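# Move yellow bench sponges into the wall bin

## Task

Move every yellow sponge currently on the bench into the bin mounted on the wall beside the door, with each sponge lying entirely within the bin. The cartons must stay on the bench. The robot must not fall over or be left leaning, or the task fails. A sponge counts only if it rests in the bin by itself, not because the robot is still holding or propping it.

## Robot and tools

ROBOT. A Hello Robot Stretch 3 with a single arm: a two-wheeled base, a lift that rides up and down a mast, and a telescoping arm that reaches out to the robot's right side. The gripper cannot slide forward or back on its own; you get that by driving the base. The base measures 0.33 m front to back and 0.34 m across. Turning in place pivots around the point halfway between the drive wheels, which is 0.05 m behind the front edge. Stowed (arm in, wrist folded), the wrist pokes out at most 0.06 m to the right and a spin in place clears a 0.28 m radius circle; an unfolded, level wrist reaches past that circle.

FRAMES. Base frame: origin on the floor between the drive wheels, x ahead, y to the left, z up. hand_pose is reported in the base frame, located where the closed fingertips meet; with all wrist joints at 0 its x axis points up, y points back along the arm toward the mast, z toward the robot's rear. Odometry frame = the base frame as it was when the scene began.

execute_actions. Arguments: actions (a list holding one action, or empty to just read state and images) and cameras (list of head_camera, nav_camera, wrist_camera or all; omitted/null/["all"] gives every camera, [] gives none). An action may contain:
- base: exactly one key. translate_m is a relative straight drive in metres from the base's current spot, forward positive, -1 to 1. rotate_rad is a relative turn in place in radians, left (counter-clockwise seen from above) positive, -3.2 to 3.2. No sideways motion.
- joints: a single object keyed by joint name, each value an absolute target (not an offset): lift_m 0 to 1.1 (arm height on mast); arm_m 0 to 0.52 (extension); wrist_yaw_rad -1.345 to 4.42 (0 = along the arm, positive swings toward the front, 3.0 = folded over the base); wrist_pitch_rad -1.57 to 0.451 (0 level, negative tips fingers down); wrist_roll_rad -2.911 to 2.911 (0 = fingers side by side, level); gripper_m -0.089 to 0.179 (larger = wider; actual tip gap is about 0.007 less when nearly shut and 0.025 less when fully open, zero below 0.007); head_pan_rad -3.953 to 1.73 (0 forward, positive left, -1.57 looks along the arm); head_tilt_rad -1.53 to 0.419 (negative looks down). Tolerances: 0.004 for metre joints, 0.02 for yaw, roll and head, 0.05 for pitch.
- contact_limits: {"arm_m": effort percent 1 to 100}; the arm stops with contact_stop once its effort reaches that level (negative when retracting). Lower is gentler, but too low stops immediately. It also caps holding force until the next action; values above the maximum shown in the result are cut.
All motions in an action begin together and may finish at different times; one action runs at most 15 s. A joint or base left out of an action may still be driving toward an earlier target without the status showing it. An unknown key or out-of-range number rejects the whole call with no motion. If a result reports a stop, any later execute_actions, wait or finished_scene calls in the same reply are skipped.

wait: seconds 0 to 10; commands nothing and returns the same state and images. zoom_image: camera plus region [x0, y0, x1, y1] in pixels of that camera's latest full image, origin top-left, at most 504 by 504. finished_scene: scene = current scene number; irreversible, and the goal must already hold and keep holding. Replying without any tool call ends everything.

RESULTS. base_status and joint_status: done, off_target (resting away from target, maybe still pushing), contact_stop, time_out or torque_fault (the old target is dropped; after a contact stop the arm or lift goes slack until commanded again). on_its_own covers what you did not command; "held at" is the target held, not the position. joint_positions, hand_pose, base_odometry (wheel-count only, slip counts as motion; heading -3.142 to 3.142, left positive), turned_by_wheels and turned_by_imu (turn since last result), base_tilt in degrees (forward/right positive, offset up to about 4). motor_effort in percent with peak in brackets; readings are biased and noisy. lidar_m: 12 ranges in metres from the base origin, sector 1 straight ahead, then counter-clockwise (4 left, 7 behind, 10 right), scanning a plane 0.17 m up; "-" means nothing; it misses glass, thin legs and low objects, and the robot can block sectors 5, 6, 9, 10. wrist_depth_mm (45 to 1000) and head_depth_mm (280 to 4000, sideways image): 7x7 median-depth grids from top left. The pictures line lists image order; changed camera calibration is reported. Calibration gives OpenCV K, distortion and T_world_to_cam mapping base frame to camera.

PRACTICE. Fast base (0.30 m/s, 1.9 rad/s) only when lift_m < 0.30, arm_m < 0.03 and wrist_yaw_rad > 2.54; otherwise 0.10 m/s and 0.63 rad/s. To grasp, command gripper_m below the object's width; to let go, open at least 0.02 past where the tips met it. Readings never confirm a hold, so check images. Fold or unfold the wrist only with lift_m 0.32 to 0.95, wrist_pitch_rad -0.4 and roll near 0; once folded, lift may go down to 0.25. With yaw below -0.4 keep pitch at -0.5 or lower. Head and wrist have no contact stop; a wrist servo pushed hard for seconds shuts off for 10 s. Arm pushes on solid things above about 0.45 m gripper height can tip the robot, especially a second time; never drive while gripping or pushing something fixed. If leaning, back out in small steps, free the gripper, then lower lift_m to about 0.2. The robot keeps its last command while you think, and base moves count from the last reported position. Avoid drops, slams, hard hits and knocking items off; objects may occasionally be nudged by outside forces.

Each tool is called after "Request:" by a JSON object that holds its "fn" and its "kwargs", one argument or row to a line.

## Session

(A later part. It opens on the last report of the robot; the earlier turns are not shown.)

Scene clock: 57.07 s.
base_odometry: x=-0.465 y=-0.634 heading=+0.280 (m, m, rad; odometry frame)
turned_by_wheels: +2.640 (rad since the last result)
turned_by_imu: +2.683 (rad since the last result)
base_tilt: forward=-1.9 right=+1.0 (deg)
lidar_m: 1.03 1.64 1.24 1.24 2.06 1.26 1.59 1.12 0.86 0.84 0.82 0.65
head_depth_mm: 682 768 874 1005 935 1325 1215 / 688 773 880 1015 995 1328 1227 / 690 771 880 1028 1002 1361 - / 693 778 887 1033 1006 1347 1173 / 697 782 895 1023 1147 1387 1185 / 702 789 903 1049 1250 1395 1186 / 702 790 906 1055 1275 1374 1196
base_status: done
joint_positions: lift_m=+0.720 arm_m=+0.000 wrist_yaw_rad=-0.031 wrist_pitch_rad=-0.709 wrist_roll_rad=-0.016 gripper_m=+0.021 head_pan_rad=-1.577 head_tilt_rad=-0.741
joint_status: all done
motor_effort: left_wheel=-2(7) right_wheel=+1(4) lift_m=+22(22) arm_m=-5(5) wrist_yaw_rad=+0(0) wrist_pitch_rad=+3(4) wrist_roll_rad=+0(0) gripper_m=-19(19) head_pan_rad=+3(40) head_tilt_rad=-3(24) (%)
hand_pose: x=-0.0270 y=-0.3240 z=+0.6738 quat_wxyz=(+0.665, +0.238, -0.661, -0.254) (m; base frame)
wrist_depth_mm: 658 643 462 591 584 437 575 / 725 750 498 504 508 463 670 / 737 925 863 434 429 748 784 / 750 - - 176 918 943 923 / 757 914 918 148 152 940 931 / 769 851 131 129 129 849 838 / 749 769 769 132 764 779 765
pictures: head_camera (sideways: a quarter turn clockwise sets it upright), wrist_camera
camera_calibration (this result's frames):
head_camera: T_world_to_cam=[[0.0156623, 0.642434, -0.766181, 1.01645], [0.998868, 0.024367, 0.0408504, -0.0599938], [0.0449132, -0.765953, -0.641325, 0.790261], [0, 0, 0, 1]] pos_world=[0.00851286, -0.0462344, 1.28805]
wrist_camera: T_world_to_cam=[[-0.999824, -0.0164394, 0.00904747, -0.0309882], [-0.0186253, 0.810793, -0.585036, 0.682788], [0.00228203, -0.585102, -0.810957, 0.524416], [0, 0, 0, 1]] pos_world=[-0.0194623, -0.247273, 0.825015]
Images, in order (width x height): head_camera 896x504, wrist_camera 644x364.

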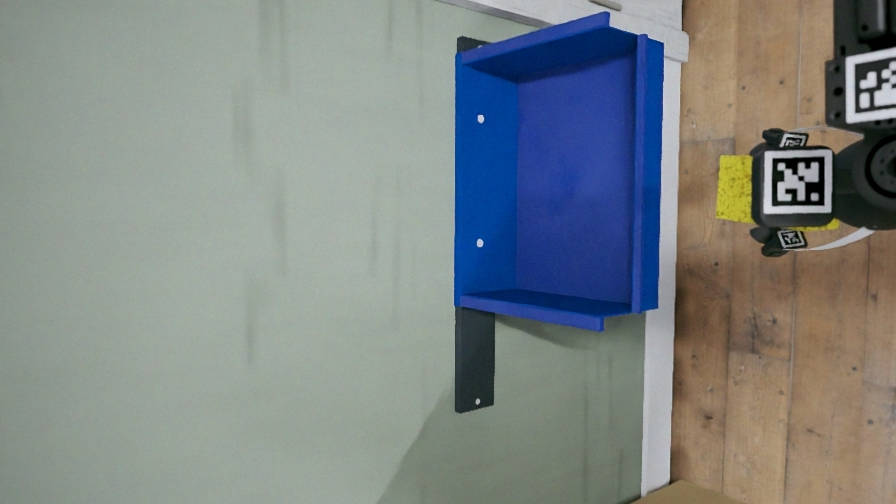

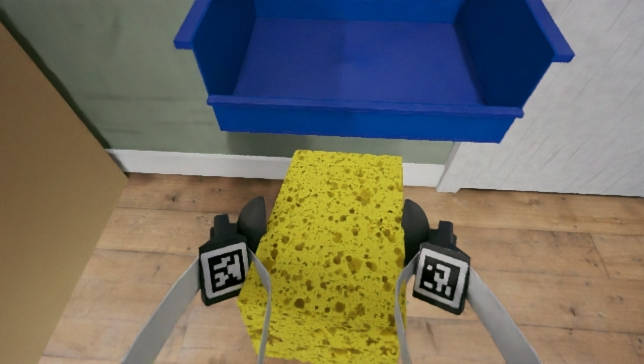

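Request:
{"fn": "execute_actions", "kwargs": {
  "actions": [
    {"joints":{"arm_m":0.39,"lift_m":0.68}}
  ],
  "cameras": []
}}

Request:
{"fn": "execute_actions", "kwargs": {
  "actions": [
    {"joints":{"lift_m":0.605}}
  ],
  "cameras": ["head_camera","wrist_camera"]
}}

Scene clock: 63.50 s.
base_odometry: x=-0.465 y=-0.634 heading=+0.280 (m, m, rad; odometry frame)
turned_by_wheels: +0.000 (rad since the last result)
turned_by_imu: +0.000 (rad since the last result)
base_tilt: forward=-1.8 right=+0.9 (deg)
lidar_m: 1.03 1.63 1.24 1.25 2.06 1.26 1.59 1.11 0.86 0.84 0.82 0.64
head_depth_mm: 682 767 871 1007 1004 1353 - / 681 770 876 975 969 1347 1169 / 691 777 882 977 969 1343 1181 / 690 777 891 1026 1006 1355 1183 / 696 786 894 1021 1158 1383 1185 / 699 790 899 1053 1253 1398 1192 / 702 792 906 1053 1272 1375 1194
base_status: not commanded
joint_positions: lift_m=+0.680 arm_m=+0.390 wrist_yaw_rad=-0.031 wrist_pitch_rad=-0.711 wrist_roll_rad=-0.016 gripper_m=+0.021 head_pan_rad=-1.577 head_tilt_rad=-0.741
joint_status: all done
motor_effort: left_wheel=-3(2) right_wheel=+1(1) lift_m=+22(24) arm_m=+3(2) wrist_yaw_rad=+1(1) wrist_pitch_rad=+4(4) wrist_roll_rad=+0(0) gripper_m=-18(18) head_pan_rad=+4(3) head_tilt_rad=-3(3) (%)
hand_pose: x=-0.0270 y=-0.7129 z=+0.6335 quat_wxyz=(+0.664, +0.238, -0.661, -0.255) (m; base frame)
wrist_depth_mm: 226 224 219 216 211 209 205 / 254 245 244 242 236 235 231 / 292 231 276 272 265 259 254 / 361 234 330 176 293 314 285 / 178 236 310 148 151 311 288 / 173 236 131 128 129 281 273 / 175 226 254 132 254 259 258
pictures: none
No camera images: the call's "cameras" was empty. Leave "cameras" out to get every camera's image.

Scene clock: 65.00 s.
base_odometry: x=-0.465 y=-0.634 heading=+0.280 (m, m, rad; odometry frame)
turned_by_wheels: +0.000 (rad since the last result)
turned_by_imu: +0.000 (rad since the last result)
base_tilt: forward=-1.8 right=+1.0 (deg)
lidar_m: 1.03 1.64 1.24 1.25 2.07 1.26 1.59 1.12 0.86 0.84 0.82 0.65
head_depth_mm: 681 764 871 1002 938 1322 1224 / 686 773 879 1017 1010 1308 1178 / 688 773 885 1005 943 1334 1180 / 691 780 890 1034 979 1347 1185 / 696 781 895 1019 1150 1390 1184 / 700 786 898 1052 1257 1393 1195 / 704 794 901 1055 1278 1362 1194
base_status: not commanded
joint_positions: lift_m=+0.605 arm_m=+0.390 wrist_yaw_rad=-0.031 wrist_pitch_rad=-0.711 wrist_roll_rad=-0.016 gripper_m=+0.021 head_pan_rad=-1.577 head_tilt_rad=-0.741
joint_status: all done
motor_effort: left_wheel=-2(2) right_wheel=+1(1) lift_m=+22(22) arm_m=+3(3) wrist_yaw_rad=+1(0) wrist_pitch_rad=+4(4) wrist_roll_rad=+0(0) gripper_m=-19(18) head_pan_rad=+3(3) head_tilt_rad=-3(3) (%)
hand_pose: x=-0.0270 y=-0.7129 z=+0.5585 quat_wxyz=(+0.664, +0.238, -0.661, -0.255) (m; base frame)
wrist_depth_mm: 165 198 202 198 195 192 189 / 166 225 232 231 223 221 215 / 168 230 266 268 265 259 253 / 170 232 251 175 240 253 250 / 171 219 226 147 151 227 227 / 173 206 131 128 129 206 206 / 174 189 187 132 186 190 190
pictures: head_camera (sideways: a quarter turn clockwise sets it upright), wrist_camera
camera_calibration (this result's frames):
head_camera: T_world_to_cam=[[0.0156625, 0.642449, -0.766169, 1.01643], [0.998868, 0.0243661, 0.040851, -0.0599946], [0.0449132, -0.765941, -0.64134, 0.79028], [0, 0, 0, 1]] pos_world=[0.00851285, -0.0462341, 1.28805]
wrist_camera: T_world_to_cam=[[-0.999824, -0.0164525, 0.00897325, -0.0362984], [-0.0185962, 0.811715, -0.583757, 0.930644], [0.00232054, -0.583821, -0.811879, 0.204776], [0, 0, 0, 1]] pos_world=[-0.0194608, -0.636463, 0.709849]
Images, in order (width x height): head_camera 896x504, wrist_camera 644x364.

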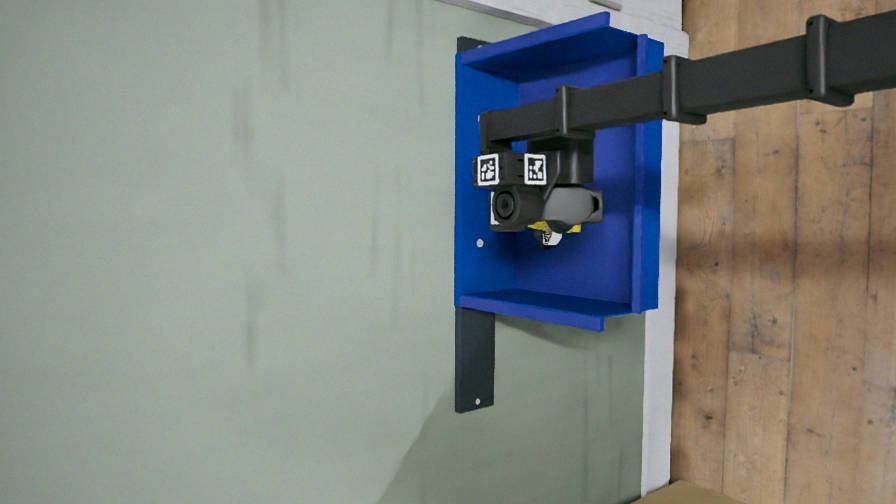

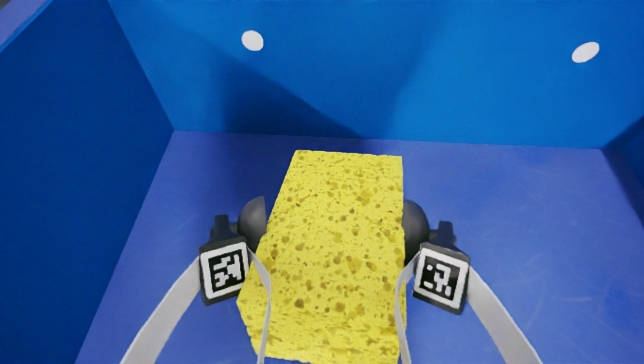

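Request:
{"fn": "execute_actions", "kwargs": {
  "actions": [
    {"joints":{"lift_m":0.594,"gripper_m":0.11}}
  ],
  "cameras": []
}}

Request:
{"fn": "execute_actions", "kwargs": {
  "actions": [
    {"joints":{"lift_m":0.66,"wrist_pitch_rad":-0.4,"arm_m":0.33}}
  ],
  "cameras": ["wrist_camera"]
}}

Scene clock: 67.07 s.
base_odometry: x=-0.465 y=-0.634 heading=+0.280 (m, m, rad; odometry frame)
turned_by_wheels: +0.000 (rad since the last result)
turned_by_imu: +0.000 (rad since the last result)
base_tilt: forward=-1.7 right=+1.0 (deg)
lidar_m: 1.03 1.63 1.24 1.25 2.07 1.26 1.59 1.12 0.86 0.84 0.82 0.65
head_depth_mm: 681 766 870 1009 935 1332 1190 / 685 772 876 1017 1020 1341 1176 / 688 775 880 1000 942 1347 1180 / 695 776 888 1033 1007 1333 1181 / 695 786 896 1019 1149 1386 1184 / 702 789 901 1050 1264 1398 1189 / 701 790 909 1061 1274 1356 1186
base_status: not commanded
joint_positions: lift_m=+0.594 arm_m=+0.390 wrist_yaw_rad=-0.031 wrist_pitch_rad=-0.711 wrist_roll_rad=-0.016 gripper_m=+0.110 head_pan_rad=-1.577 head_tilt_rad=-0.741
joint_status: all done
motor_effort: left_wheel=-2(2) right_wheel=+1(1) lift_m=+22(21) arm_m=+4(3) wrist_yaw_rad=+1(0) wrist_pitch_rad=+4(4) wrist_roll_rad=+0(0) gripper_m=+0(84) head_pan_rad=+3(3) head_tilt_rad=-3(3) (%)
hand_pose: x=-0.0270 y=-0.7129 z=+0.5475 quat_wxyz=(+0.664, +0.238, -0.661, -0.255) (m; base frame)
wrist_depth_mm: 165 199 200 198 195 191 188 / 167 224 232 229 223 221 215 / 168 229 258 261 255 253 251 / 170 227 237 182 233 236 239 / 171 210 213 163 206 218 214 / 172 194 189 149 189 - 195 / 171 180 176 142 176 177 179
pictures: none
No camera images: the call's "cameras" was empty. Leave "cameras" out to get every camera's image.

Scene clock: 68.67 s.
base_odometry: x=-0.465 y=-0.634 heading=+0.280 (m, m, rad; odometry frame)
turned_by_wheels: +0.000 (rad since the last result)
turned_by_imu: +0.000 (rad since the last result)
base_tilt: forward=-1.9 right=+1.0 (deg)
lidar_m: 1.03 1.64 1.24 1.25 2.06 1.26 1.59 1.11 0.86 0.84 0.82 0.65
head_depth_mm: 683 767 867 1005 968 1330 - / 684 770 875 998 - 1326 1167 / 687 774 883 1003 923 1343 1179 / 691 779 887 1027 995 1343 1183 / 696 785 895 1026 1147 1382 1182 / 699 790 902 1050 1263 1388 1191 / 703 790 906 1055 1279 1370 1197
base_status: not commanded
joint_positions: lift_m=+0.660 arm_m=+0.330 wrist_yaw_rad=-0.031 wrist_pitch_rad=-0.424 wrist_roll_rad=-0.016 gripper_m=+0.110 head_pan_rad=-1.577 head_tilt_rad=-0.741
joint_status: all done
motor_effort: left_wheel=-2(2) right_wheel=+1(1) lift_m=+36(39) arm_m=-5(6) wrist_yaw_rad=+1(1) wrist_pitch_rad=+8(8) wrist_roll_rad=+1(1) gripper_m=+0(0) head_pan_rad=+3(3) head_tilt_rad=-3(3) (%)
hand_pose: x=-0.0283 y=-0.6989 z=+0.6711 quat_wxyz=(+0.695, +0.140, -0.688, -0.158) (m; base frame)
wrist_depth_mm: 252 250 247 244 239 235 233 / 279 274 269 267 261 258 255 / 312 303 297 296 288 286 279 / 328 294 315 310 303 300 290 / 404 236 359 356 344 334 286 / 323 210 331 294 340 - 284 / 175 261 292 251 296 294 271
pictures: wrist_camera
camera_calibration (this result's frames):
wrist_camera: T_world_to_cam=[[-0.999685, -0.0122128, 0.021946, -0.0441521], [-0.0248245, 0.61306, -0.789646, 0.98417], [-0.00381045, -0.789942, -0.61317, 0.0268041], [0, 0, 0, 1]] pos_world=[-0.0196044, -0.582721, 0.794551]
Images, in order (width x height): wrist_camera 644x364.

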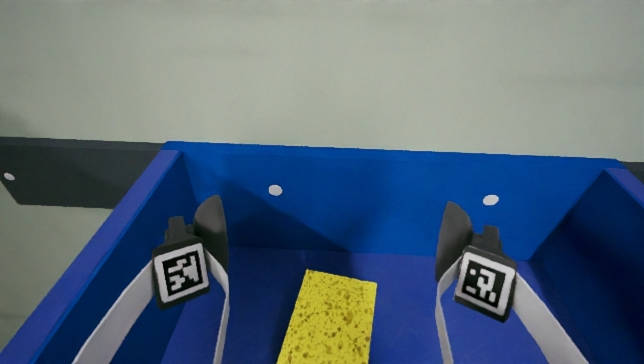

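Request:
{"fn": "execute_actions", "kwargs": {
  "actions": [
    {"joints":{"arm_m":0.0,"wrist_yaw_rad":3.0,"gripper_m":0.04,"head_pan_rad":-0.3,"head_tilt_rad":-0.5}}
  ],
  "cameras": []
}}

Request:
{"fn": "execute_actions", "kwargs": {
  "actions": [
    {"base":{"rotate_rad":1.63},"joints":{"lift_m":0.28}}
  ],
  "cameras": ["nav_camera"]
}}

Request:
{"fn": "execute_actions", "kwargs": {
  "actions": [
    {"base":{"translate_m":1.0}}
  ],
  "cameras": ["nav_camera","head_camera"]
}}

Scene clock: 73.87 s.
base_odometry: x=-0.465 y=-0.634 heading=+0.280 (m, m, rad; odometry frame)
turned_by_wheels: +0.000 (rad since the last result)
turned_by_imu: +0.000 (rad since the last result)
base_tilt: forward=-1.8 right=+1.0 (deg)
lidar_m: 1.03 1.63 1.24 1.25 2.06 1.26 1.59 1.12 0.86 0.84 0.82 0.64
head_depth_mm: 1374 1435 1388 877 780 877 1010 / 1691 1788 1493 891 749 847 966 / 2150 2320 1512 888 745 846 964 / 2745 3037 1537 1082 1204 1432 1336 / 2789 2995 1961 2406 2071 1660 1348 / 2685 2892 3158 3110 2172 1653 1350 / 2619 2814 3043 3147 2175 1672 1358
base_status: not commanded
joint_positions: lift_m=+0.660 arm_m=+0.000 wrist_yaw_rad=+2.997 wrist_pitch_rad=-0.423 wrist_roll_rad=-0.016 gripper_m=+0.040 head_pan_rad=-0.307 head_tilt_rad=-0.508
joint_status: all done
motor_effort: left_wheel=-2(2) right_wheel=+1(1) lift_m=+36(36) arm_m=-5(4) wrist_yaw_rad=+3(4) wrist_pitch_rad=+8(8) wrist_roll_rad=+0(0) gripper_m=-1(79) head_pan_rad=+3(42) head_tilt_rad=+3(18) (%)
hand_pose: x=+0.0109 y=+0.0761 z=+0.6712 quat_wxyz=(+0.198, +0.694, +0.100, +0.685) (m; base frame)
wrist_depth_mm: - - - - - - - / - - - - - - - / - - - - - - - / - - - - - - - / - - - - - - - / 914 962 - 924 916 941 958 / 825 826 806 806 819 837 824
pictures: none
No camera images: the call's "cameras" was empty. Leave "cameras" out to get every camera's image.

Scene clock: 78.17 s.
base_odometry: x=-0.465 y=-0.634 heading=+1.910 (m, m, rad; odometry frame)
turned_by_wheels: +1.630 (rad since the last result)
turned_by_imu: +1.656 (rad since the last result)
base_tilt: forward=-1.8 right=+1.0 (deg)
lidar_m: 2.05 1.55 1.26 1.59 1.05 0.85 0.84 0.77 0.65 1.52 1.59 1.24
head_depth_mm: 2716 2882 1478 2342 1689 1634 1331 / 2653 2807 1488 2368 1751 1609 1334 / 2596 2751 1503 2370 1624 1596 1344 / 2538 2704 1588 2312 2094 1648 1342 / 2493 2705 2909 3059 2150 1663 1354 / 2470 2688 2926 3001 2182 1670 1358 / 2435 2624 2786 2966 2175 1677 1362
base_status: done
joint_positions: lift_m=+0.280 arm_m=+0.000 wrist_yaw_rad=+2.997 wrist_pitch_rad=-0.423 wrist_roll_rad=-0.016 gripper_m=+0.040 head_pan_rad=-0.307 head_tilt_rad=-0.507
joint_status: all done
motor_effort: left_wheel=-2(8) right_wheel=+1(4) lift_m=+22(35) arm_m=-5(6) wrist_yaw_rad=+4(3) wrist_pitch_rad=+8(8) wrist_roll_rad=+0(0) gripper_m=-1(0) head_pan_rad=+3(4) head_tilt_rad=+3(3) (%)
hand_pose: x=+0.0109 y=+0.0761 z=+0.2918 quat_wxyz=(+0.197, +0.695, +0.100, +0.685) (m; base frame)
wrist_depth_mm: - - - - - - - / 989 - - - - - - / 830 832 849 856 850 830 864 / 670 662 661 685 673 682 683 / 551 555 - 558 591 573 563 / 481 - - - 468 482 490 / - - - - 424 427 426
pictures: nav_camera (sideways: a quarter turn counterclockwise sets it upright)
camera_calibration (this result's frames):
nav_camera: T_world_to_cam=[[0.413319, -0.156719, 0.896998, -1.12182], [-0.285524, -0.957704, -0.0357612, 0.0968809], [0.864663, -0.241334, -0.440585, 0.530918], [0, 0, 0, 1]] pos_world=[0.0322658, 0.0451014, 1.24365]
Images, in order (width x height): nav_camera 672x504.

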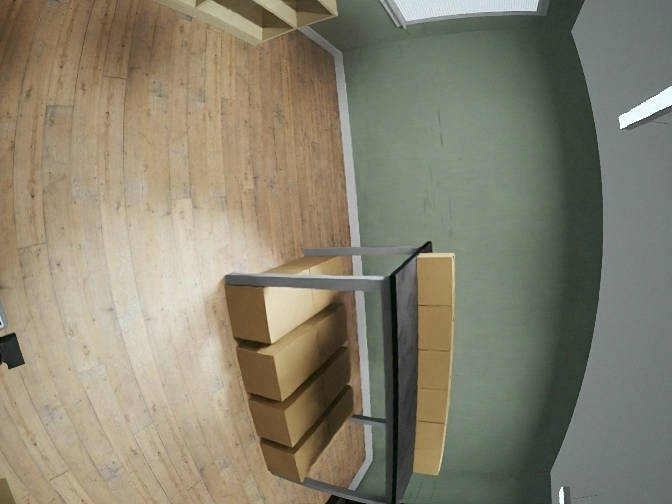

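Scene clock: 83.27 s.
base_odometry: x=-0.797 y=+0.310 heading=+1.910 (m, m, rad; odometry frame)
turned_by_wheels: +0.000 (rad since the last result)
turned_by_imu: +0.001 (rad since the last result)
base_tilt: forward=-1.8 right=+1.0 (deg)
lidar_m: 1.92 1.90 1.22 1.07 1.35 1.84 1.81 1.41 1.96 0.57 0.44 0.69
head_depth_mm: 1755 1884 2022 737 2032 1293 1089 / 1713 1846 2001 1113 1955 1388 1288 / 1681 1833 1977 2166 2121 1595 1338 / 1646 1800 1942 2117 2115 1647 1343 / 1631 1757 1906 2094 2156 1664 1344 / 1600 1730 1874 2025 2172 1674 1361 / 1589 1697 1847 2012 2106 1680 1359
base_status: done
joint_positions: lift_m=+0.280 arm_m=+0.000 wrist_yaw_rad=+2.998 wrist_pitch_rad=-0.423 wrist_roll_rad=-0.016 gripper_m=+0.040 head_pan_rad=-0.307 head_tilt_rad=-0.506
joint_status: not commanded
motor_effort: left_wheel=-2(8) right_wheel=+1(5) lift_m=+22(22) arm_m=-5(5) wrist_yaw_rad=+2(3) wrist_pitch_rad=+8(8) wrist_roll_rad=+0(0) gripper_m=-1(1) head_pan_rad=+3(3) head_tilt_rad=+3(4) (%)
hand_pose: x=+0.0107 y=+0.0761 z=+0.2918 quat_wxyz=(+0.197, +0.694, +0.100, +0.685) (m; base frame)
wrist_depth_mm: - - - - - - - / - - - - - - - / 825 822 840 832 865 856 831 / 665 666 674 694 673 659 690 / 544 553 - 563 582 572 564 / 482 - - - 469 487 482 / - - - - 423 422 431
pictures: head_camera (sideways: a quarter turn clockwise sets it upright), nav_camera (sideways: a quarter turn counterclockwise sets it upright)
camera_calibration (this result's frames):
head_camera: T_world_to_cam=[[-0.422551, 0.146237, -0.894464, 1.18638], [0.264442, 0.963849, 0.0326561, -0.044857], [0.866903, -0.222735, -0.445946, 0.531052], [0, 0, 0, 1]] pos_world=[0.0527992, -0.0119735, 1.29946]
nav_camera: T_world_to_cam=[[0.412557, -0.156474, 0.897392, -1.12233], [-0.285488, -0.957716, -0.0357459, 0.0968607], [0.86504, -0.241447, -0.439783, 0.529873], [0, 0, 0, 1]] pos_world=[0.0323151, 0.0450858, 1.24366]
Images, in order (width x height): head_camera 896x504, nav_camera 672x504.

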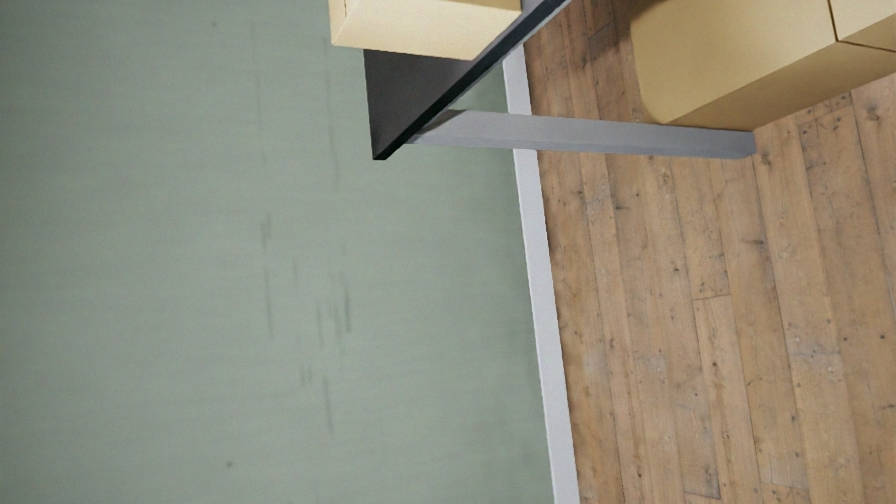

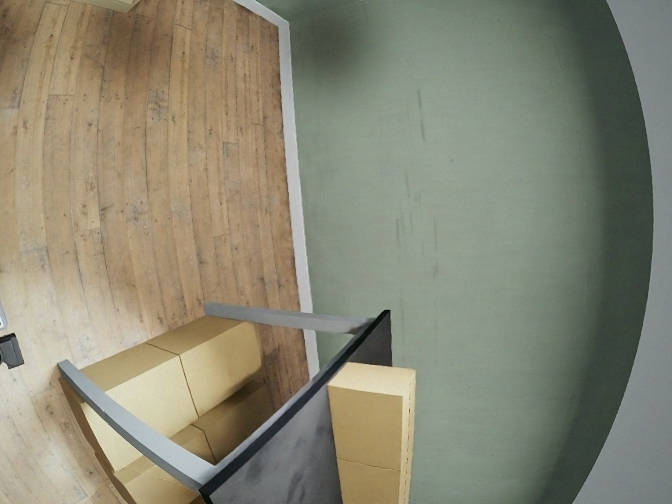

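Request:
{"fn": "execute_actions", "kwargs": {
  "actions": [
    {"base":{"translate_m":0.9},"joints":{"head_pan_rad":-1.65,"head_tilt_rad":-0.35}}
  ],
  "cameras": ["nav_camera","head_camera"]
}}

Scene clock: 88.50 s.
base_odometry: x=-1.097 y=+1.158 heading=+1.910 (m, m, rad; odometry frame)
turned_by_wheels: +0.000 (rad since the last result)
turned_by_imu: +0.001 (rad since the last result)
base_tilt: forward=-1.8 right=+0.9 (deg)
lidar_m: 1.03 1.11 1.40 1.00 1.49 1.77 2.26 0.68 0.53 0.49 0.51 1.04
head_depth_mm: 2970 3110 3264 784 714 573 1092 / 2904 3139 2984 1106 797 575 1107 / 2998 3093 3284 1202 802 578 1118 / 2965 3200 3305 1332 811 580 1133 / 2965 3188 3362 3514 814 583 1128 / 3020 3150 3338 3537 2751 584 567 / 2597 2573 2537 2543 2456 2009 1526
base_status: done
joint_positions: lift_m=+0.280 arm_m=+0.000 wrist_yaw_rad=+2.998 wrist_pitch_rad=-0.423 wrist_roll_rad=-0.016 gripper_m=+0.040 head_pan_rad=-1.643 head_tilt_rad=-0.359
joint_status: all done
motor_effort: left_wheel=-3(7) right_wheel=+1(5) lift_m=+22(22) arm_m=-6(5) wrist_yaw_rad=+2(2) wrist_pitch_rad=+8(8) wrist_roll_rad=+1(1) gripper_m=+0(1) head_pan_rad=-3(42) head_tilt_rad=+4(17) (%)
hand_pose: x=+0.0107 y=+0.0761 z=+0.2918 quat_wxyz=(+0.197, +0.694, +0.100, +0.685) (m; base frame)
wrist_depth_mm: - - - - - - - / - - - - - - - / 828 831 860 845 817 847 866 / 671 677 681 662 681 678 676 / 565 555 - 570 588 569 572 / 481 - - - 468 487 483 / - - - - 424 426 426
pictures: head_camera (sideways: a quarter turn clockwise sets it upright), nav_camera (sideways: a quarter turn counterclockwise sets it upright)
camera_calibration (this result's frames):
head_camera: T_world_to_cam=[[0.0341157, 0.309478, -0.950294, 1.25646], [0.999239, -0.0285584, 0.0265724, -0.0414246], [-0.0189153, -0.950478, -0.310217, 0.359823], [0, 0, 0, 1]] pos_world=[0.00533421, -0.0480261, 1.30673]
nav_camera: T_world_to_cam=[[-0.0463722, -0.301782, 0.952249, -1.19112], [-0.998221, 0.0497664, -0.0328392, 0.0974308], [-0.0374797, -0.952077, -0.303552, 0.358092], [0, 0, 0, 1]] pos_world=[0.0554437, -0.0233764, 1.24614]
Images, in order (width x height): head_camera 896x504, nav_camera 672x504.

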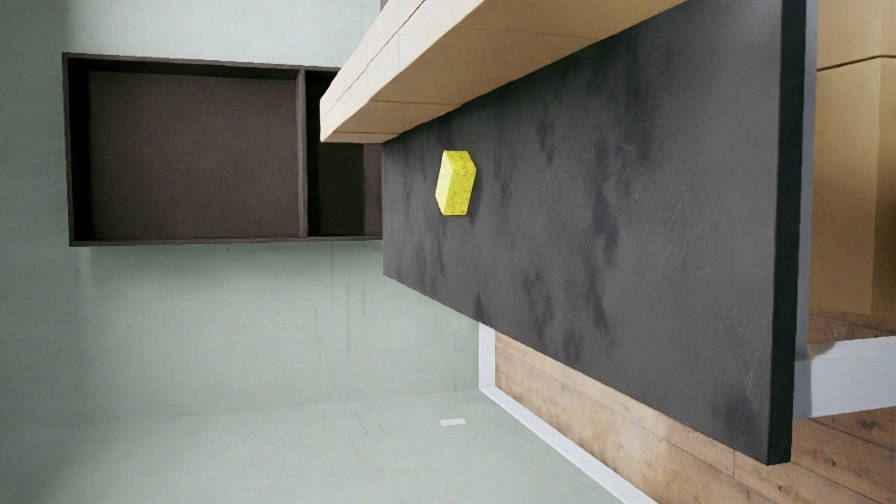

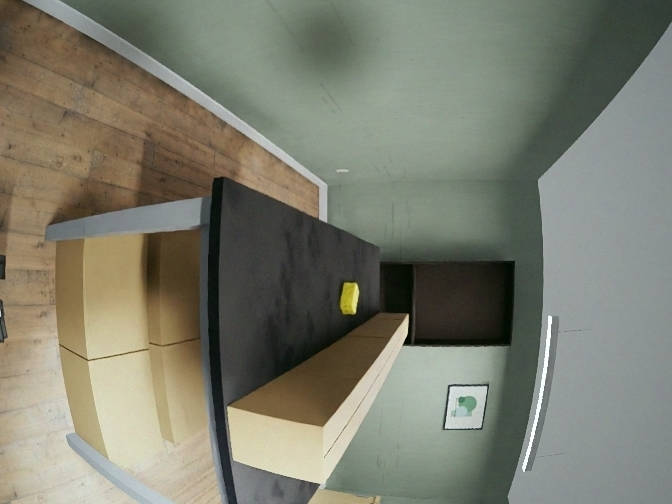

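Request:
{"fn": "execute_actions", "kwargs": {
  "actions": [
    {"base":{"translate_m":0.67},"joints":{"head_pan_rad":0,"head_tilt_rad":-0.6}}
  ],
  "cameras": []
}}

Request:
{"fn": "execute_actions", "kwargs": {
  "actions": [
    {"base":{"rotate_rad":-1.64}}
  ],
  "cameras": ["nav_camera"]
}}

Scene clock: 94.63 s.
base_odometry: x=-1.319 y=+1.790 heading=+1.910 (m, m, rad; odometry frame)
turned_by_wheels: +0.000 (rad since the last result)
turned_by_imu: +0.001 (rad since the last result)
base_tilt: forward=-1.8 right=+0.9 (deg)
lidar_m: 0.36 0.39 0.59 1.31 1.29 1.79 2.91 0.72 0.76 1.00 0.47 0.37
head_depth_mm: - 290 316 351 395 455 534 / - 292 320 358 403 464 547 / - 293 325 363 412 474 561 / - 298 329 369 418 484 575 / 284 302 334 375 427 495 591 / 285 306 339 381 435 506 607 / 288 310 345 388 443 520 626
base_status: done
joint_positions: lift_m=+0.280 arm_m=+0.000 wrist_yaw_rad=+2.998 wrist_pitch_rad=-0.423 wrist_roll_rad=-0.016 gripper_m=+0.040 head_pan_rad=-0.007 head_tilt_rad=-0.593
joint_status: all done
motor_effort: left_wheel=-2(8) right_wheel=+1(5) lift_m=+22(22) arm_m=-5(6) wrist_yaw_rad=+3(3) wrist_pitch_rad=+8(8) wrist_roll_rad=+1(0) gripper_m=-1(0) head_pan_rad=+4(42) head_tilt_rad=-2(18) (%)
hand_pose: x=+0.0107 y=+0.0761 z=+0.2918 quat_wxyz=(+0.197, +0.694, +0.100, +0.685) (m; base frame)
wrist_depth_mm: - - - - - 715 464 / - - - - - 702 460 / 837 839 840 866 832 679 461 / 669 683 662 667 674 631 468 / 563 556 - 557 574 560 450 / 474 - - - 467 484 442 / - - - - 424 424 417
pictures: none
No camera images: the call's "cameras" was empty. Leave "cameras" out to get every camera's image.

Scene clock: 96.93 s.
base_odometry: x=-1.319 y=+1.790 heading=+0.270 (m, m, rad; odometry frame)
turned_by_wheels: -1.640 (rad since the last result)
turned_by_imu: -1.659 (rad since the last result)
base_tilt: forward=-1.8 right=+1.0 (deg)
lidar_m: 1.22 0.50 0.37 0.36 0.38 0.54 1.31 1.29 1.78 2.98 0.74 0.72
head_depth_mm: 2895 3075 3256 2093 1752 1494 1246 / 2930 3179 3329 2521 1908 1520 1264 / 2975 3241 3446 2553 1908 1522 1259 / 2962 3302 3441 2601 1937 1528 1266 / 2067 2064 2063 2072 1848 1543 1277 / 1256 1260 1262 1267 1270 1270 1216 / 906 910 917 909 915 913 907
base_status: done
joint_positions: lift_m=+0.280 arm_m=+0.000 wrist_yaw_rad=+2.998 wrist_pitch_rad=-0.423 wrist_roll_rad=-0.016 gripper_m=+0.040 head_pan_rad=-0.007 head_tilt_rad=-0.594
joint_status: not commanded
motor_effort: left_wheel=+2(11) right_wheel=-2(4) lift_m=+22(22) arm_m=-5(5) wrist_yaw_rad=+2(2) wrist_pitch_rad=+8(8) wrist_roll_rad=+1(0) gripper_m=-1(0) head_pan_rad=+3(3) head_tilt_rad=-2(2) (%)
hand_pose: x=+0.0107 y=+0.0762 z=+0.2918 quat_wxyz=(+0.197, +0.694, +0.100, +0.685) (m; base frame)
wrist_depth_mm: 373 - 379 385 393 401 402 / 400 409 412 428 431 438 436 / 448 453 459 473 482 478 494 / 499 505 507 528 539 539 553 / 537 545 - 552 566 562 561 / 483 - - - 464 485 488 / - - - - 424 426 424
pictures: nav_camera (sideways: a quarter turn counterclockwise sets it upright)
camera_calibration (this result's frames):
nav_camera: T_world_to_cam=[[0.516788, -0.0281219, 0.855651, -1.06852], [0.00706201, -0.999286, -0.0371078, 0.0968451], [0.856084, 0.0252195, -0.51622, 0.629386], [0, 0, 0, 1]] pos_world=[0.0127079, 0.0508543, 1.24278]
Images, in order (width x height): nav_camera 672x504.

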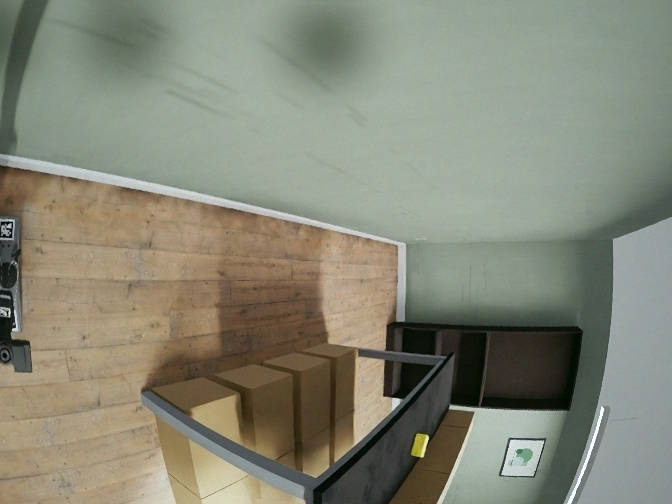

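Request:
{"fn": "execute_actions", "kwargs": {
  "actions": [
    {"base":{"translate_m":0.75},"joints":{"head_pan_rad":-1.4}}
  ],
  "cameras": []
}}

Request:
{"fn": "execute_actions", "kwargs": {
  "actions": [
    {"base":{"translate_m":0.45},"joints":{"lift_m":0.9,"head_pan_rad":-1.57}}
  ],
  "cameras": ["head_camera"]
}}

Scene clock: 101.93 s.
base_odometry: x=-0.596 y=+1.990 heading=+0.270 (m, m, rad; odometry frame)
turned_by_wheels: +0.000 (rad since the last result)
turned_by_imu: +0.001 (rad since the last result)
base_tilt: forward=-1.8 right=+1.0 (deg)
lidar_m: 1.11 0.45 0.34 0.33 0.35 0.49 1.56 1.90 0.51 0.50 0.54 0.75
head_depth_mm: 2826 3056 823 732 591 1430 1017 / 2908 2889 851 735 617 1193 994 / 3002 2685 875 744 624 1238 1000 / 3046 2769 897 748 651 1242 1083 / 3108 2858 930 752 1364 1213 1011 / 3178 2857 944 758 1382 1249 1037 / 3364 2992 967 762 1443 1227 1106
base_status: done
joint_positions: lift_m=+0.280 arm_m=+0.000 wrist_yaw_rad=+2.998 wrist_pitch_rad=-0.423 wrist_roll_rad=-0.016 gripper_m=+0.040 head_pan_rad=-1.393 head_tilt_rad=-0.594
joint_status: all done
motor_effort: left_wheel=+2(11) right_wheel=-1(3) lift_m=+23(22) arm_m=-5(5) wrist_yaw_rad=+1(2) wrist_pitch_rad=+8(8) wrist_roll_rad=+0(1) gripper_m=+0(0) head_pan_rad=-4(43) head_tilt_rad=-2(2) (%)
hand_pose: x=+0.0107 y=+0.0762 z=+0.2918 quat_wxyz=(+0.197, +0.694, +0.100, +0.685) (m; base frame)
wrist_depth_mm: 345 - 349 355 360 364 371 / 374 378 385 390 394 396 405 / 410 418 428 431 439 450 459 / 455 470 476 490 495 515 518 / 508 519 - 529 537 543 555 / 479 - - - 467 486 482 / - - - - 424 420 430
pictures: none
No camera images: the call's "cameras" was empty. Leave "cameras" out to get every camera's image.

Scene clock: 108.40 s.
base_odometry: x=-0.163 y=+2.110 heading=+0.270 (m, m, rad; odometry frame)
turned_by_wheels: +0.000 (rad since the last result)
turned_by_imu: +0.000 (rad since the last result)
base_tilt: forward=-1.8 right=+1.0 (deg)
lidar_m: 1.04 0.42 0.32 0.31 0.33 0.46 1.48 0.70 0.53 0.52 0.54 0.77
head_depth_mm: 2930 3100 872 731 635 1285 - / 2927 3088 880 736 644 1204 - / 2994 2641 886 745 651 1210 - / 2916 2700 895 747 659 1323 - / 2985 2764 899 755 665 1211 1034 / 2987 2767 912 757 671 1214 1008 / 3043 2854 921 761 679 1264 1080
base_status: done
joint_positions: lift_m=+0.900 arm_m=+0.000 wrist_yaw_rad=+2.998 wrist_pitch_rad=-0.423 wrist_roll_rad=-0.016 gripper_m=+0.040 head_pan_rad=-1.563 head_tilt_rad=-0.594
joint_status: all done
motor_effort: left_wheel=+1(10) right_wheel=-2(5) lift_m=+36(38) arm_m=-5(5) wrist_yaw_rad=+2(2) wrist_pitch_rad=+8(8) wrist_roll_rad=+0(0) gripper_m=+0(0) head_pan_rad=-3(20) head_tilt_rad=-2(2) (%)
hand_pose: x=+0.0107 y=+0.0762 z=+0.9114 quat_wxyz=(+0.197, +0.694, +0.100, +0.685) (m; base frame)
wrist_depth_mm: 321 - 330 334 339 344 347 / 353 356 366 368 371 379 384 / 395 396 409 412 414 424 430 / 433 444 456 458 469 480 491 / 495 499 - 539 517 557 563 / 584 577 - 611 648 629 654 / 664 694 702 734 755 774 800
pictures: head_camera (sideways: a quarter turn clockwise sets it upright)
camera_calibration (this result's frames):
head_camera: T_world_to_cam=[[0.00761854, 0.523436, -0.852031, 1.12842], [0.998385, 0.0439814, 0.0359467, -0.0536142], [0.0562893, -0.850929, -0.522256, 0.635288], [0, 0, 0, 1]] pos_world=[0.00917079, -0.0477111, 1.29516]
Images, in order (width x height): head_camera 896x504.

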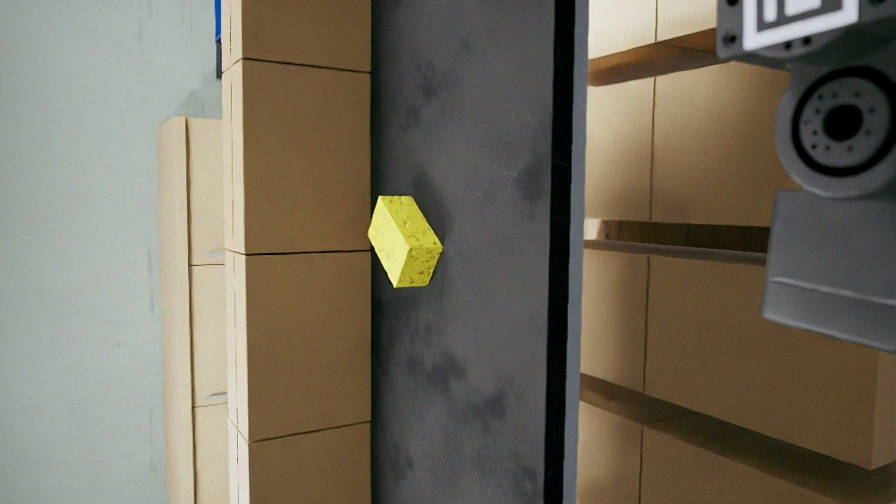

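Request:
{"fn": "execute_actions", "kwargs": {
  "actions": [
    {"base":{"translate_m":0.16},"joints":{"lift_m":0.95,"wrist_yaw_rad":-0.3,"gripper_m":0.16}}
  ],
  "cameras": []
}}

Request:
{"fn": "execute_actions", "kwargs": {
  "actions": [
    {"joints":{"lift_m":1.03,"wrist_yaw_rad":-0.55,"wrist_pitch_rad":-0.55,"arm_m":0.42}}
  ],
  "cameras": ["head_camera","wrist_camera"]
}}

Scene clock: 114.23 s.
base_odometry: x=-0.008 y=+2.153 heading=+0.270 (m, m, rad; odometry frame)
turned_by_wheels: +0.000 (rad since the last result)
turned_by_imu: +0.000 (rad since the last result)
base_tilt: forward=-1.9 right=+0.9 (deg)
lidar_m: 1.02 0.42 0.31 0.31 0.32 0.46 1.44 0.71 0.54 0.52 0.55 0.78
head_depth_mm: 2880 3089 883 729 615 - - / 2961 2666 878 733 597 - - / 2958 2661 893 742 624 1234 - / 3010 2747 903 746 663 1207 1002 / 3018 2709 908 753 672 1283 1011 / 3035 2772 918 759 1384 1220 1066 / 3030 2842 929 763 1391 1222 1014
base_status: done
joint_positions: lift_m=+0.950 arm_m=+0.000 wrist_yaw_rad=-0.297 wrist_pitch_rad=-0.422 wrist_roll_rad=-0.016 gripper_m=+0.160 head_pan_rad=-1.563 head_tilt_rad=-0.594
joint_status: all done
motor_effort: left_wheel=+1(7) right_wheel=-1(1) lift_m=+36(36) arm_m=-5(5) wrist_yaw_rad=-4(4) wrist_pitch_rad=+8(8) wrist_roll_rad=+0(0) gripper_m=+0(83) head_pan_rad=-4(4) head_tilt_rad=-2(2) (%)
hand_pose: x=-0.0871 y=-0.3594 z=+0.9615 quat_wxyz=(+0.668, +0.046, -0.700, -0.249) (m; base frame)
wrist_depth_mm: 537 565 572 600 644 664 683 / 436 439 444 451 451 450 452 / 333 330 335 339 347 362 384 / 290 298 366 398 - - - / - - - - - - - / - 944 997 998 - 932 772 / 876 866 846 865 865 861 -
pictures: none
No camera images: the call's "cameras" was empty. Leave "cameras" out to get every camera's image.

Scene clock: 118.53 s.
base_odometry: x=-0.008 y=+2.153 heading=+0.270 (m, m, rad; odometry frame)
turned_by_wheels: +0.000 (rad since the last result)
turned_by_imu: +0.000 (rad since the last result)
base_tilt: forward=-1.9 right=+1.0 (deg)
lidar_m: 1.02 0.42 0.31 0.31 0.32 0.45 1.44 0.71 0.54 0.52 0.55 0.78
head_depth_mm: 2907 - 879 731 644 1195 992 / 2914 - 876 733 651 1196 1015 / 3012 - - 740 657 1283 1054 / 3027 2764 903 748 666 1208 1005 / 3015 2727 909 753 676 1294 1007 / 3041 2808 918 758 1386 1222 1066 / 3038 2840 929 762 1388 1222 1015
base_status: not commanded
joint_positions: lift_m=+1.030 arm_m=+0.420 wrist_yaw_rad=-0.548 wrist_pitch_rad=-0.561 wrist_roll_rad=-0.016 gripper_m=+0.160 head_pan_rad=-1.563 head_tilt_rad=-0.594
joint_status: all done
motor_effort: left_wheel=+1(1) right_wheel=-1(1) lift_m=+36(36) arm_m=+3(7) wrist_yaw_rad=-3(5) wrist_pitch_rad=+4(7) wrist_roll_rad=+0(0) gripper_m=+0(0) head_pan_rad=-4(4) head_tilt_rad=-2(2) (%)
hand_pose: x=-0.1279 y=-0.7388 z=+1.0117 quat_wxyz=(+0.607, +0.008, -0.702, -0.373) (m; base frame)
wrist_depth_mm: 196 213 240 273 312 368 445 / 213 234 267 305 361 425 459 / 232 257 295 352 377 379 378 / 259 288 312 320 324 323 325 / 274 287 279 227 282 286 282 / 252 241 247 199 248 245 250 / 222 222 223 192 222 223 225
pictures: head_camera (sideways: a quarter turn clockwise sets it upright), wrist_camera
camera_calibration (this result's frames):
head_camera: T_world_to_cam=[[0.00775077, 0.523434, -0.852031, 1.12842], [0.998397, 0.0437292, 0.0359467, -0.0536143], [0.0560744, -0.850943, -0.522256, 0.63529], [0, 0, 0, 1]] pos_world=[0.00915874, -0.0477119, 1.29516]
wrist_camera: T_world_to_cam=[[-0.876005, 0.482039, 0.015908, 0.235381], [0.335202, 0.632212, -0.698532, 1.2431], [-0.346777, -0.606586, -0.715402, 0.398811], [0, 0, 0, 1]] pos_world=[-0.072195, -0.657452, 1.14991]
Images, in order (width x height): head_camera 896x504, wrist_camera 644x364.

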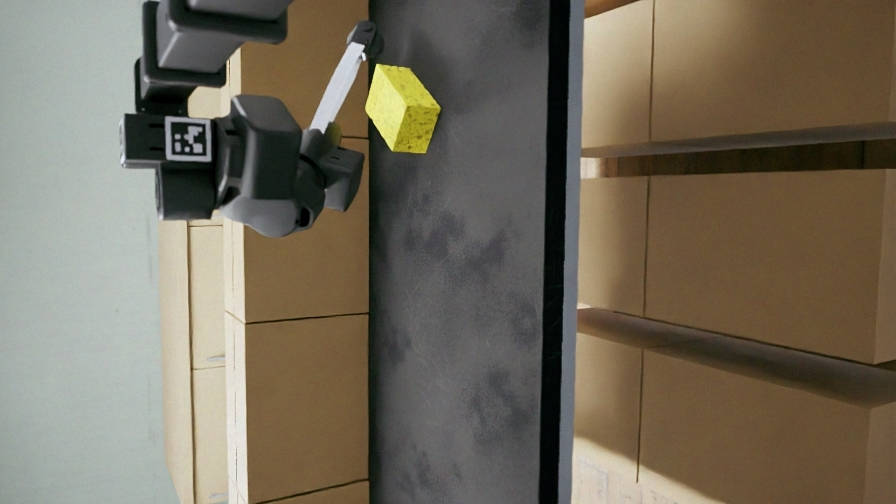

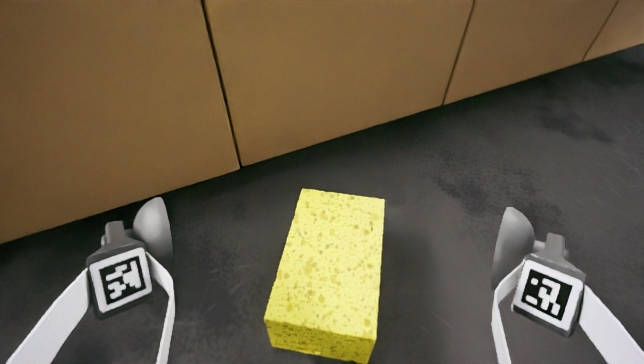

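Request:
{"fn": "execute_actions", "kwargs": {
  "actions": [
    {"joints":{"lift_m":0.968,"wrist_yaw_rad":-0.58,"arm_m":0.435}}
  ],
  "cameras": ["wrist_camera"]
}}

Request:
{"fn": "execute_actions", "kwargs": {
  "actions": [
    {"joints":{"gripper_m":0.02}}
  ],
  "cameras": ["wrist_camera"]
}}

Scene clock: 120.80 s.
base_odometry: x=-0.008 y=+2.153 heading=+0.270 (m, m, rad; odometry frame)
turned_by_wheels: +0.000 (rad since the last result)
turned_by_imu: +0.000 (rad since the last result)
base_tilt: forward=-1.7 right=+1.0 (deg)
lidar_m: 1.01 0.42 0.31 0.31 0.32 0.45 1.45 0.71 0.54 0.52 0.55 0.78
head_depth_mm: 2885 3100 - 698 646 1190 992 / 2939 2679 882 730 652 1199 1020 / 2962 2681 - 709 661 1280 1057 / 3022 2721 899 749 664 1203 1006 / 3000 2721 912 751 674 1287 1004 / 3050 2769 916 757 1393 1220 1063 / 3044 2804 927 765 1388 1224 1012
base_status: not commanded
joint_positions: lift_m=+0.968 arm_m=+0.435 wrist_yaw_rad=-0.577 wrist_pitch_rad=-0.561 wrist_roll_rad=-0.016 gripper_m=+0.160 head_pan_rad=-1.563 head_tilt_rad=-0.594
joint_status: all done
motor_effort: left_wheel=+1(1) right_wheel=-1(1) lift_m=+22(32) arm_m=+3(4) wrist_yaw_rad=-4(4) wrist_pitch_rad=+4(4) wrist_roll_rad=+0(0) gripper_m=+0(0) head_pan_rad=-4(4) head_tilt_rad=-2(2) (%)
hand_pose: x=-0.1329 y=-0.7506 z=+0.9503 quat_wxyz=(+0.601, -0.002, -0.702, -0.381) (m; base frame)
wrist_depth_mm: 184 200 228 260 302 363 412 / 198 219 252 292 322 338 340 / 218 243 266 278 277 278 280 / 228 235 235 173 224 237 237 / 202 209 205 151 196 209 208 / 186 178 177 133 174 180 183 / 160 163 163 157 160 164 164
pictures: wrist_camera
camera_calibration (this result's frames):
wrist_camera: T_world_to_cam=[[-0.861691, 0.507183, 0.0158973, 0.25848], [0.353447, 0.622387, -0.698362, 1.20418], [-0.364092, -0.596154, -0.715568, 0.351627], [0, 0, 0, 1]] pos_world=[-0.0748589, -0.670939, 1.08846]
Images, in order (width x height): wrist_camera 644x364.

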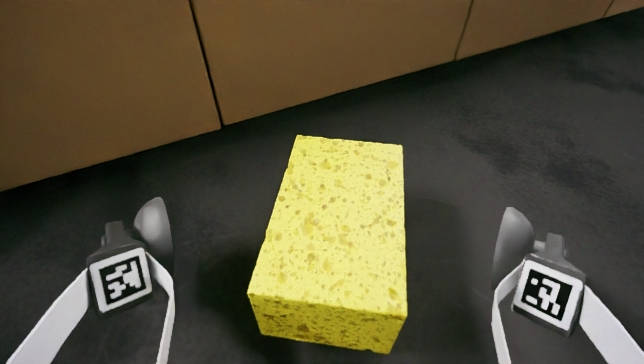

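Scene clock: 122.70 s.
base_odometry: x=-0.008 y=+2.153 heading=+0.270 (m, m, rad; odometry frame)
turned_by_wheels: +0.000 (rad since the last result)
turned_by_imu: +0.000 (rad since the last result)
base_tilt: forward=-1.8 right=+0.9 (deg)
lidar_m: 1.02 0.42 0.31 0.31 0.32 0.45 1.45 0.71 0.54 0.52 0.55 0.78
head_depth_mm: 2948 3125 - 698 643 1188 992 / 2969 2680 886 706 650 1192 1020 / 2969 2727 - 708 659 1288 1058 / 3038 2714 898 746 668 1207 1007 / 3030 2762 912 751 675 1281 1010 / 3002 2774 921 759 1376 1220 1064 / 3025 2874 925 762 1388 1225 1011
base_status: not commanded
joint_positions: lift_m=+0.968 arm_m=+0.435 wrist_yaw_rad=-0.577 wrist_pitch_rad=-0.562 wrist_roll_rad=-0.016 gripper_m=+0.021 head_pan_rad=-1.563 head_tilt_rad=-0.594
joint_status: all done
motor_effort: left_wheel=+1(1) right_wheel=-1(1) lift_m=+22(22) arm_m=+4(3) wrist_yaw_rad=-4(4) wrist_pitch_rad=+4(4) wrist_roll_rad=+0(0) gripper_m=-18(90) head_pan_rad=-4(4) head_tilt_rad=-2(2) (%)
hand_pose: x=-0.1329 y=-0.7505 z=+0.9501 quat_wxyz=(+0.601, -0.002, -0.702, -0.382) (m; base frame)
wrist_depth_mm: 184 201 230 262 304 366 407 / 200 219 252 294 319 338 338 / 219 243 266 274 276 279 278 / 228 233 236 171 230 236 238 / 205 205 205 149 153 207 206 / 180 181 156 133 133 183 183 / 162 163 162 149 160 164 164
pictures: wrist_camera
camera_calibration (this result's frames):
wrist_camera: T_world_to_cam=[[-0.861634, 0.507282, 0.0158683, 0.258571], [0.353767, 0.622716, -0.697907, 1.20387], [-0.363917, -0.595727, -0.716013, 0.35237], [0, 0, 0, 1]] pos_world=[-0.0748637, -0.670922, 1.08839]
Images, in order (width x height): wrist_camera 644x364.

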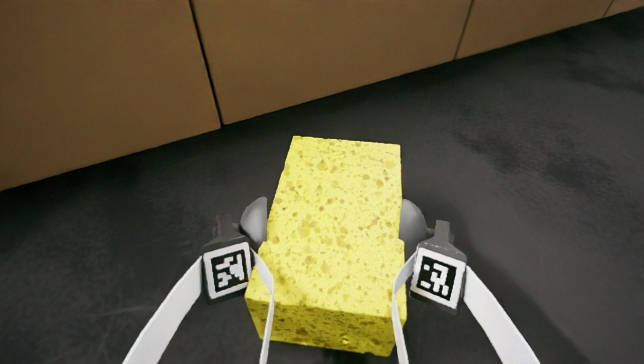

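Request:
{"fn": "execute_actions", "kwargs": {
  "actions": [
    {"base":{"translate_m":-0.35},"joints":{"lift_m":1.0,"arm_m":0.0,"wrist_yaw_rad":-0.3}}
  ],
  "cameras": ["wrist_camera"]
}}

Request:
{"fn": "execute_actions", "kwargs": {
  "actions": [
    {"base":{"translate_m":-0.55},"joints":{"lift_m":0.28,"wrist_yaw_rad":2.65,"wrist_pitch_rad":-0.4,"head_pan_rad":-3.1}}
  ],
  "cameras": ["wrist_camera","nav_camera"]
}}

Scene clock: 128.47 s.
base_odometry: x=-0.346 y=+2.059 heading=+0.270 (m, m, rad; odometry frame)
turned_by_wheels: +0.000 (rad since the last result)
turned_by_imu: +0.000 (rad since the last result)
base_tilt: forward=-1.8 right=+1.0 (deg)
lidar_m: 1.07 0.44 0.33 0.32 0.34 0.48 1.52 2.14 0.52 0.51 0.53 0.76
head_depth_mm: 2900 3039 867 732 - - - / 2936 3102 870 737 - - - / 2946 2673 875 740 623 1170 - / 2983 2728 887 747 629 1207 1006 / 2993 2766 895 751 652 1290 1009 / 3003 2797 903 759 661 1226 1065 / 3017 2810 909 763 668 1227 1018
base_status: done
joint_positions: lift_m=+1.000 arm_m=+0.000 wrist_yaw_rad=-0.302 wrist_pitch_rad=-0.563 wrist_roll_rad=-0.016 gripper_m=+0.021 head_pan_rad=-1.563 head_tilt_rad=-0.594
joint_status: all done
motor_effort: left_wheel=+1(2) right_wheel=-1(4) lift_m=+36(39) arm_m=-6(8) wrist_yaw_rad=+2(6) wrist_pitch_rad=+4(4) wrist_roll_rad=+0(0) gripper_m=-18(17) head_pan_rad=-4(4) head_tilt_rad=-2(2) (%)
hand_pose: x=-0.0821 y=-0.3399 z=+0.9813 quat_wxyz=(+0.648, +0.095, -0.696, -0.296) (m; base frame)
wrist_depth_mm: 501 498 497 501 515 512 - / 396 401 395 397 400 403 402 / 328 327 328 330 348 368 464 / 298 362 - 172 - 576 - / - - - 150 154 715 - / 922 933 502 132 133 - - / 834 821 819 150 926 - -
pictures: wrist_camera
camera_calibration (this result's frames):
wrist_camera: T_world_to_cam=[[-0.967217, 0.253458, 0.0158123, -0.00129595], [0.171085, 0.69636, -0.697003, 0.961166], [-0.187672, -0.671448, -0.716894, 0.627338], [0, 0, 0, 1]] pos_world=[-0.0479613, -0.247765, 1.11969]
Images, in order (width x height): wrist_camera 644x364.

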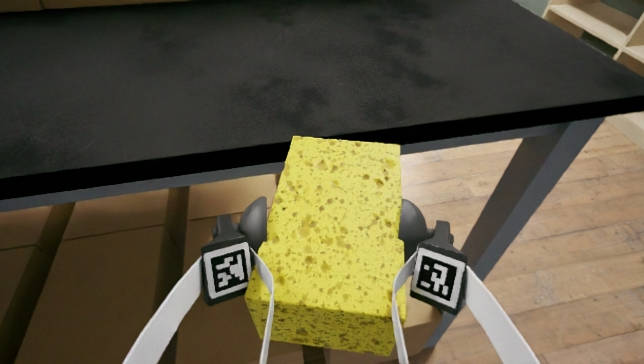

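Scene clock: 135.83 s.
base_odometry: x=-0.876 y=+1.913 heading=+0.270 (m, m, rad; odometry frame)
turned_by_wheels: +0.000 (rad since the last result)
turned_by_imu: -0.001 (rad since the last result)
base_tilt: forward=-1.8 right=+0.9 (deg)
lidar_m: 1.15 0.47 0.35 0.35 0.36 0.51 1.64 1.65 2.06 0.50 0.51 0.72
head_depth_mm: 1440 1555 1671 1628 1581 1421 1222 / 1483 1610 1791 1998 1897 1518 1267 / 1484 1629 1821 2048 1911 1523 1268 / 1495 1648 1831 2045 1945 1526 1273 / 1528 1660 1882 2106 1921 1539 1271 / 1539 1700 1891 2107 1932 1535 1275 / 1560 1707 1912 2056 1963 1543 1275
base_status: done
joint_positions: lift_m=+0.280 arm_m=+0.000 wrist_yaw_rad=+2.647 wrist_pitch_rad=-0.425 wrist_roll_rad=-0.016 gripper_m=+0.021 head_pan_rad=-3.093 head_tilt_rad=-0.594
joint_status: all done
motor_effort: left_wheel=+2(4) right_wheel=-1(5) lift_m=+22(34) arm_m=-5(6) wrist_yaw_rad=+4(6) wrist_pitch_rad=+8(10) wrist_roll_rad=+0(0) gripper_m=-17(18) head_pan_rad=-4(41) head_tilt_rad=-2(2) (%)
hand_pose: x=+0.0848 y=+0.0514 z=+0.2914 quat_wxyz=(+0.314, +0.701, -0.022, +0.639) (m; base frame)
wrist_depth_mm: 310 332 371 410 454 519 592 / 334 362 402 449 512 599 720 / 360 395 440 486 580 667 776 / 397 432 481 170 612 683 682 / - 471 499 149 154 562 561 / - 494 - 133 132 488 488 / - - - 149 417 422 426
pictures: nav_camera (sideways: a quarter turn counterclockwise sets it upright), wrist_camera
camera_calibration (this result's frames):
nav_camera: T_world_to_cam=[[-0.517786, -0.00066689, 0.85551, -1.06203], [-0.0626021, 0.997348, -0.0371117, 0.097275], [-0.853216, -0.0727726, -0.516455, 0.640118], [0, 0, 0, 1]] pos_world=[0.00234605, -0.0511423, 1.24278]
wrist_camera: T_world_to_cam=[[0.899626, -0.436111, 0.0218978, -0.0527469], [-0.252445, -0.560363, -0.788837, 0.306511], [0.356291, 0.704131, -0.614212, 0.280067], [0, 0, 0, 1]] pos_world=[0.0250445, -0.0484497, 0.414963]
Images, in order (width x height): nav_camera 672x504, wrist_camera 644x364.

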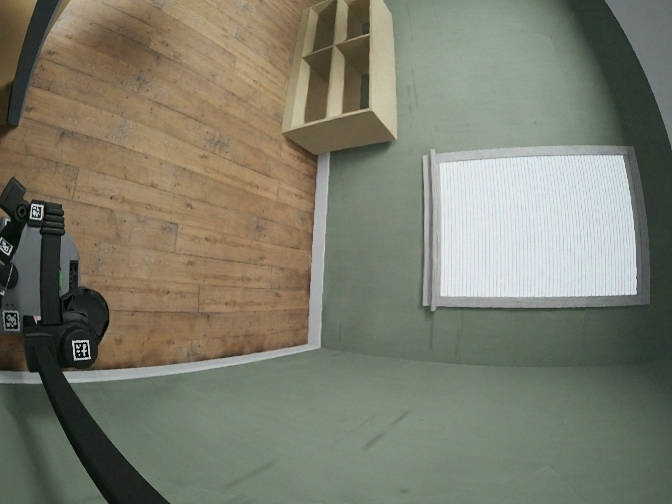

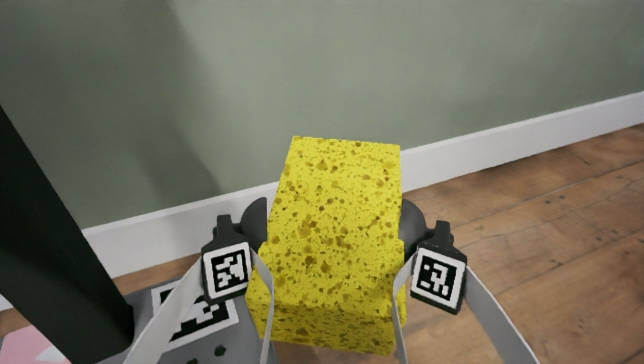

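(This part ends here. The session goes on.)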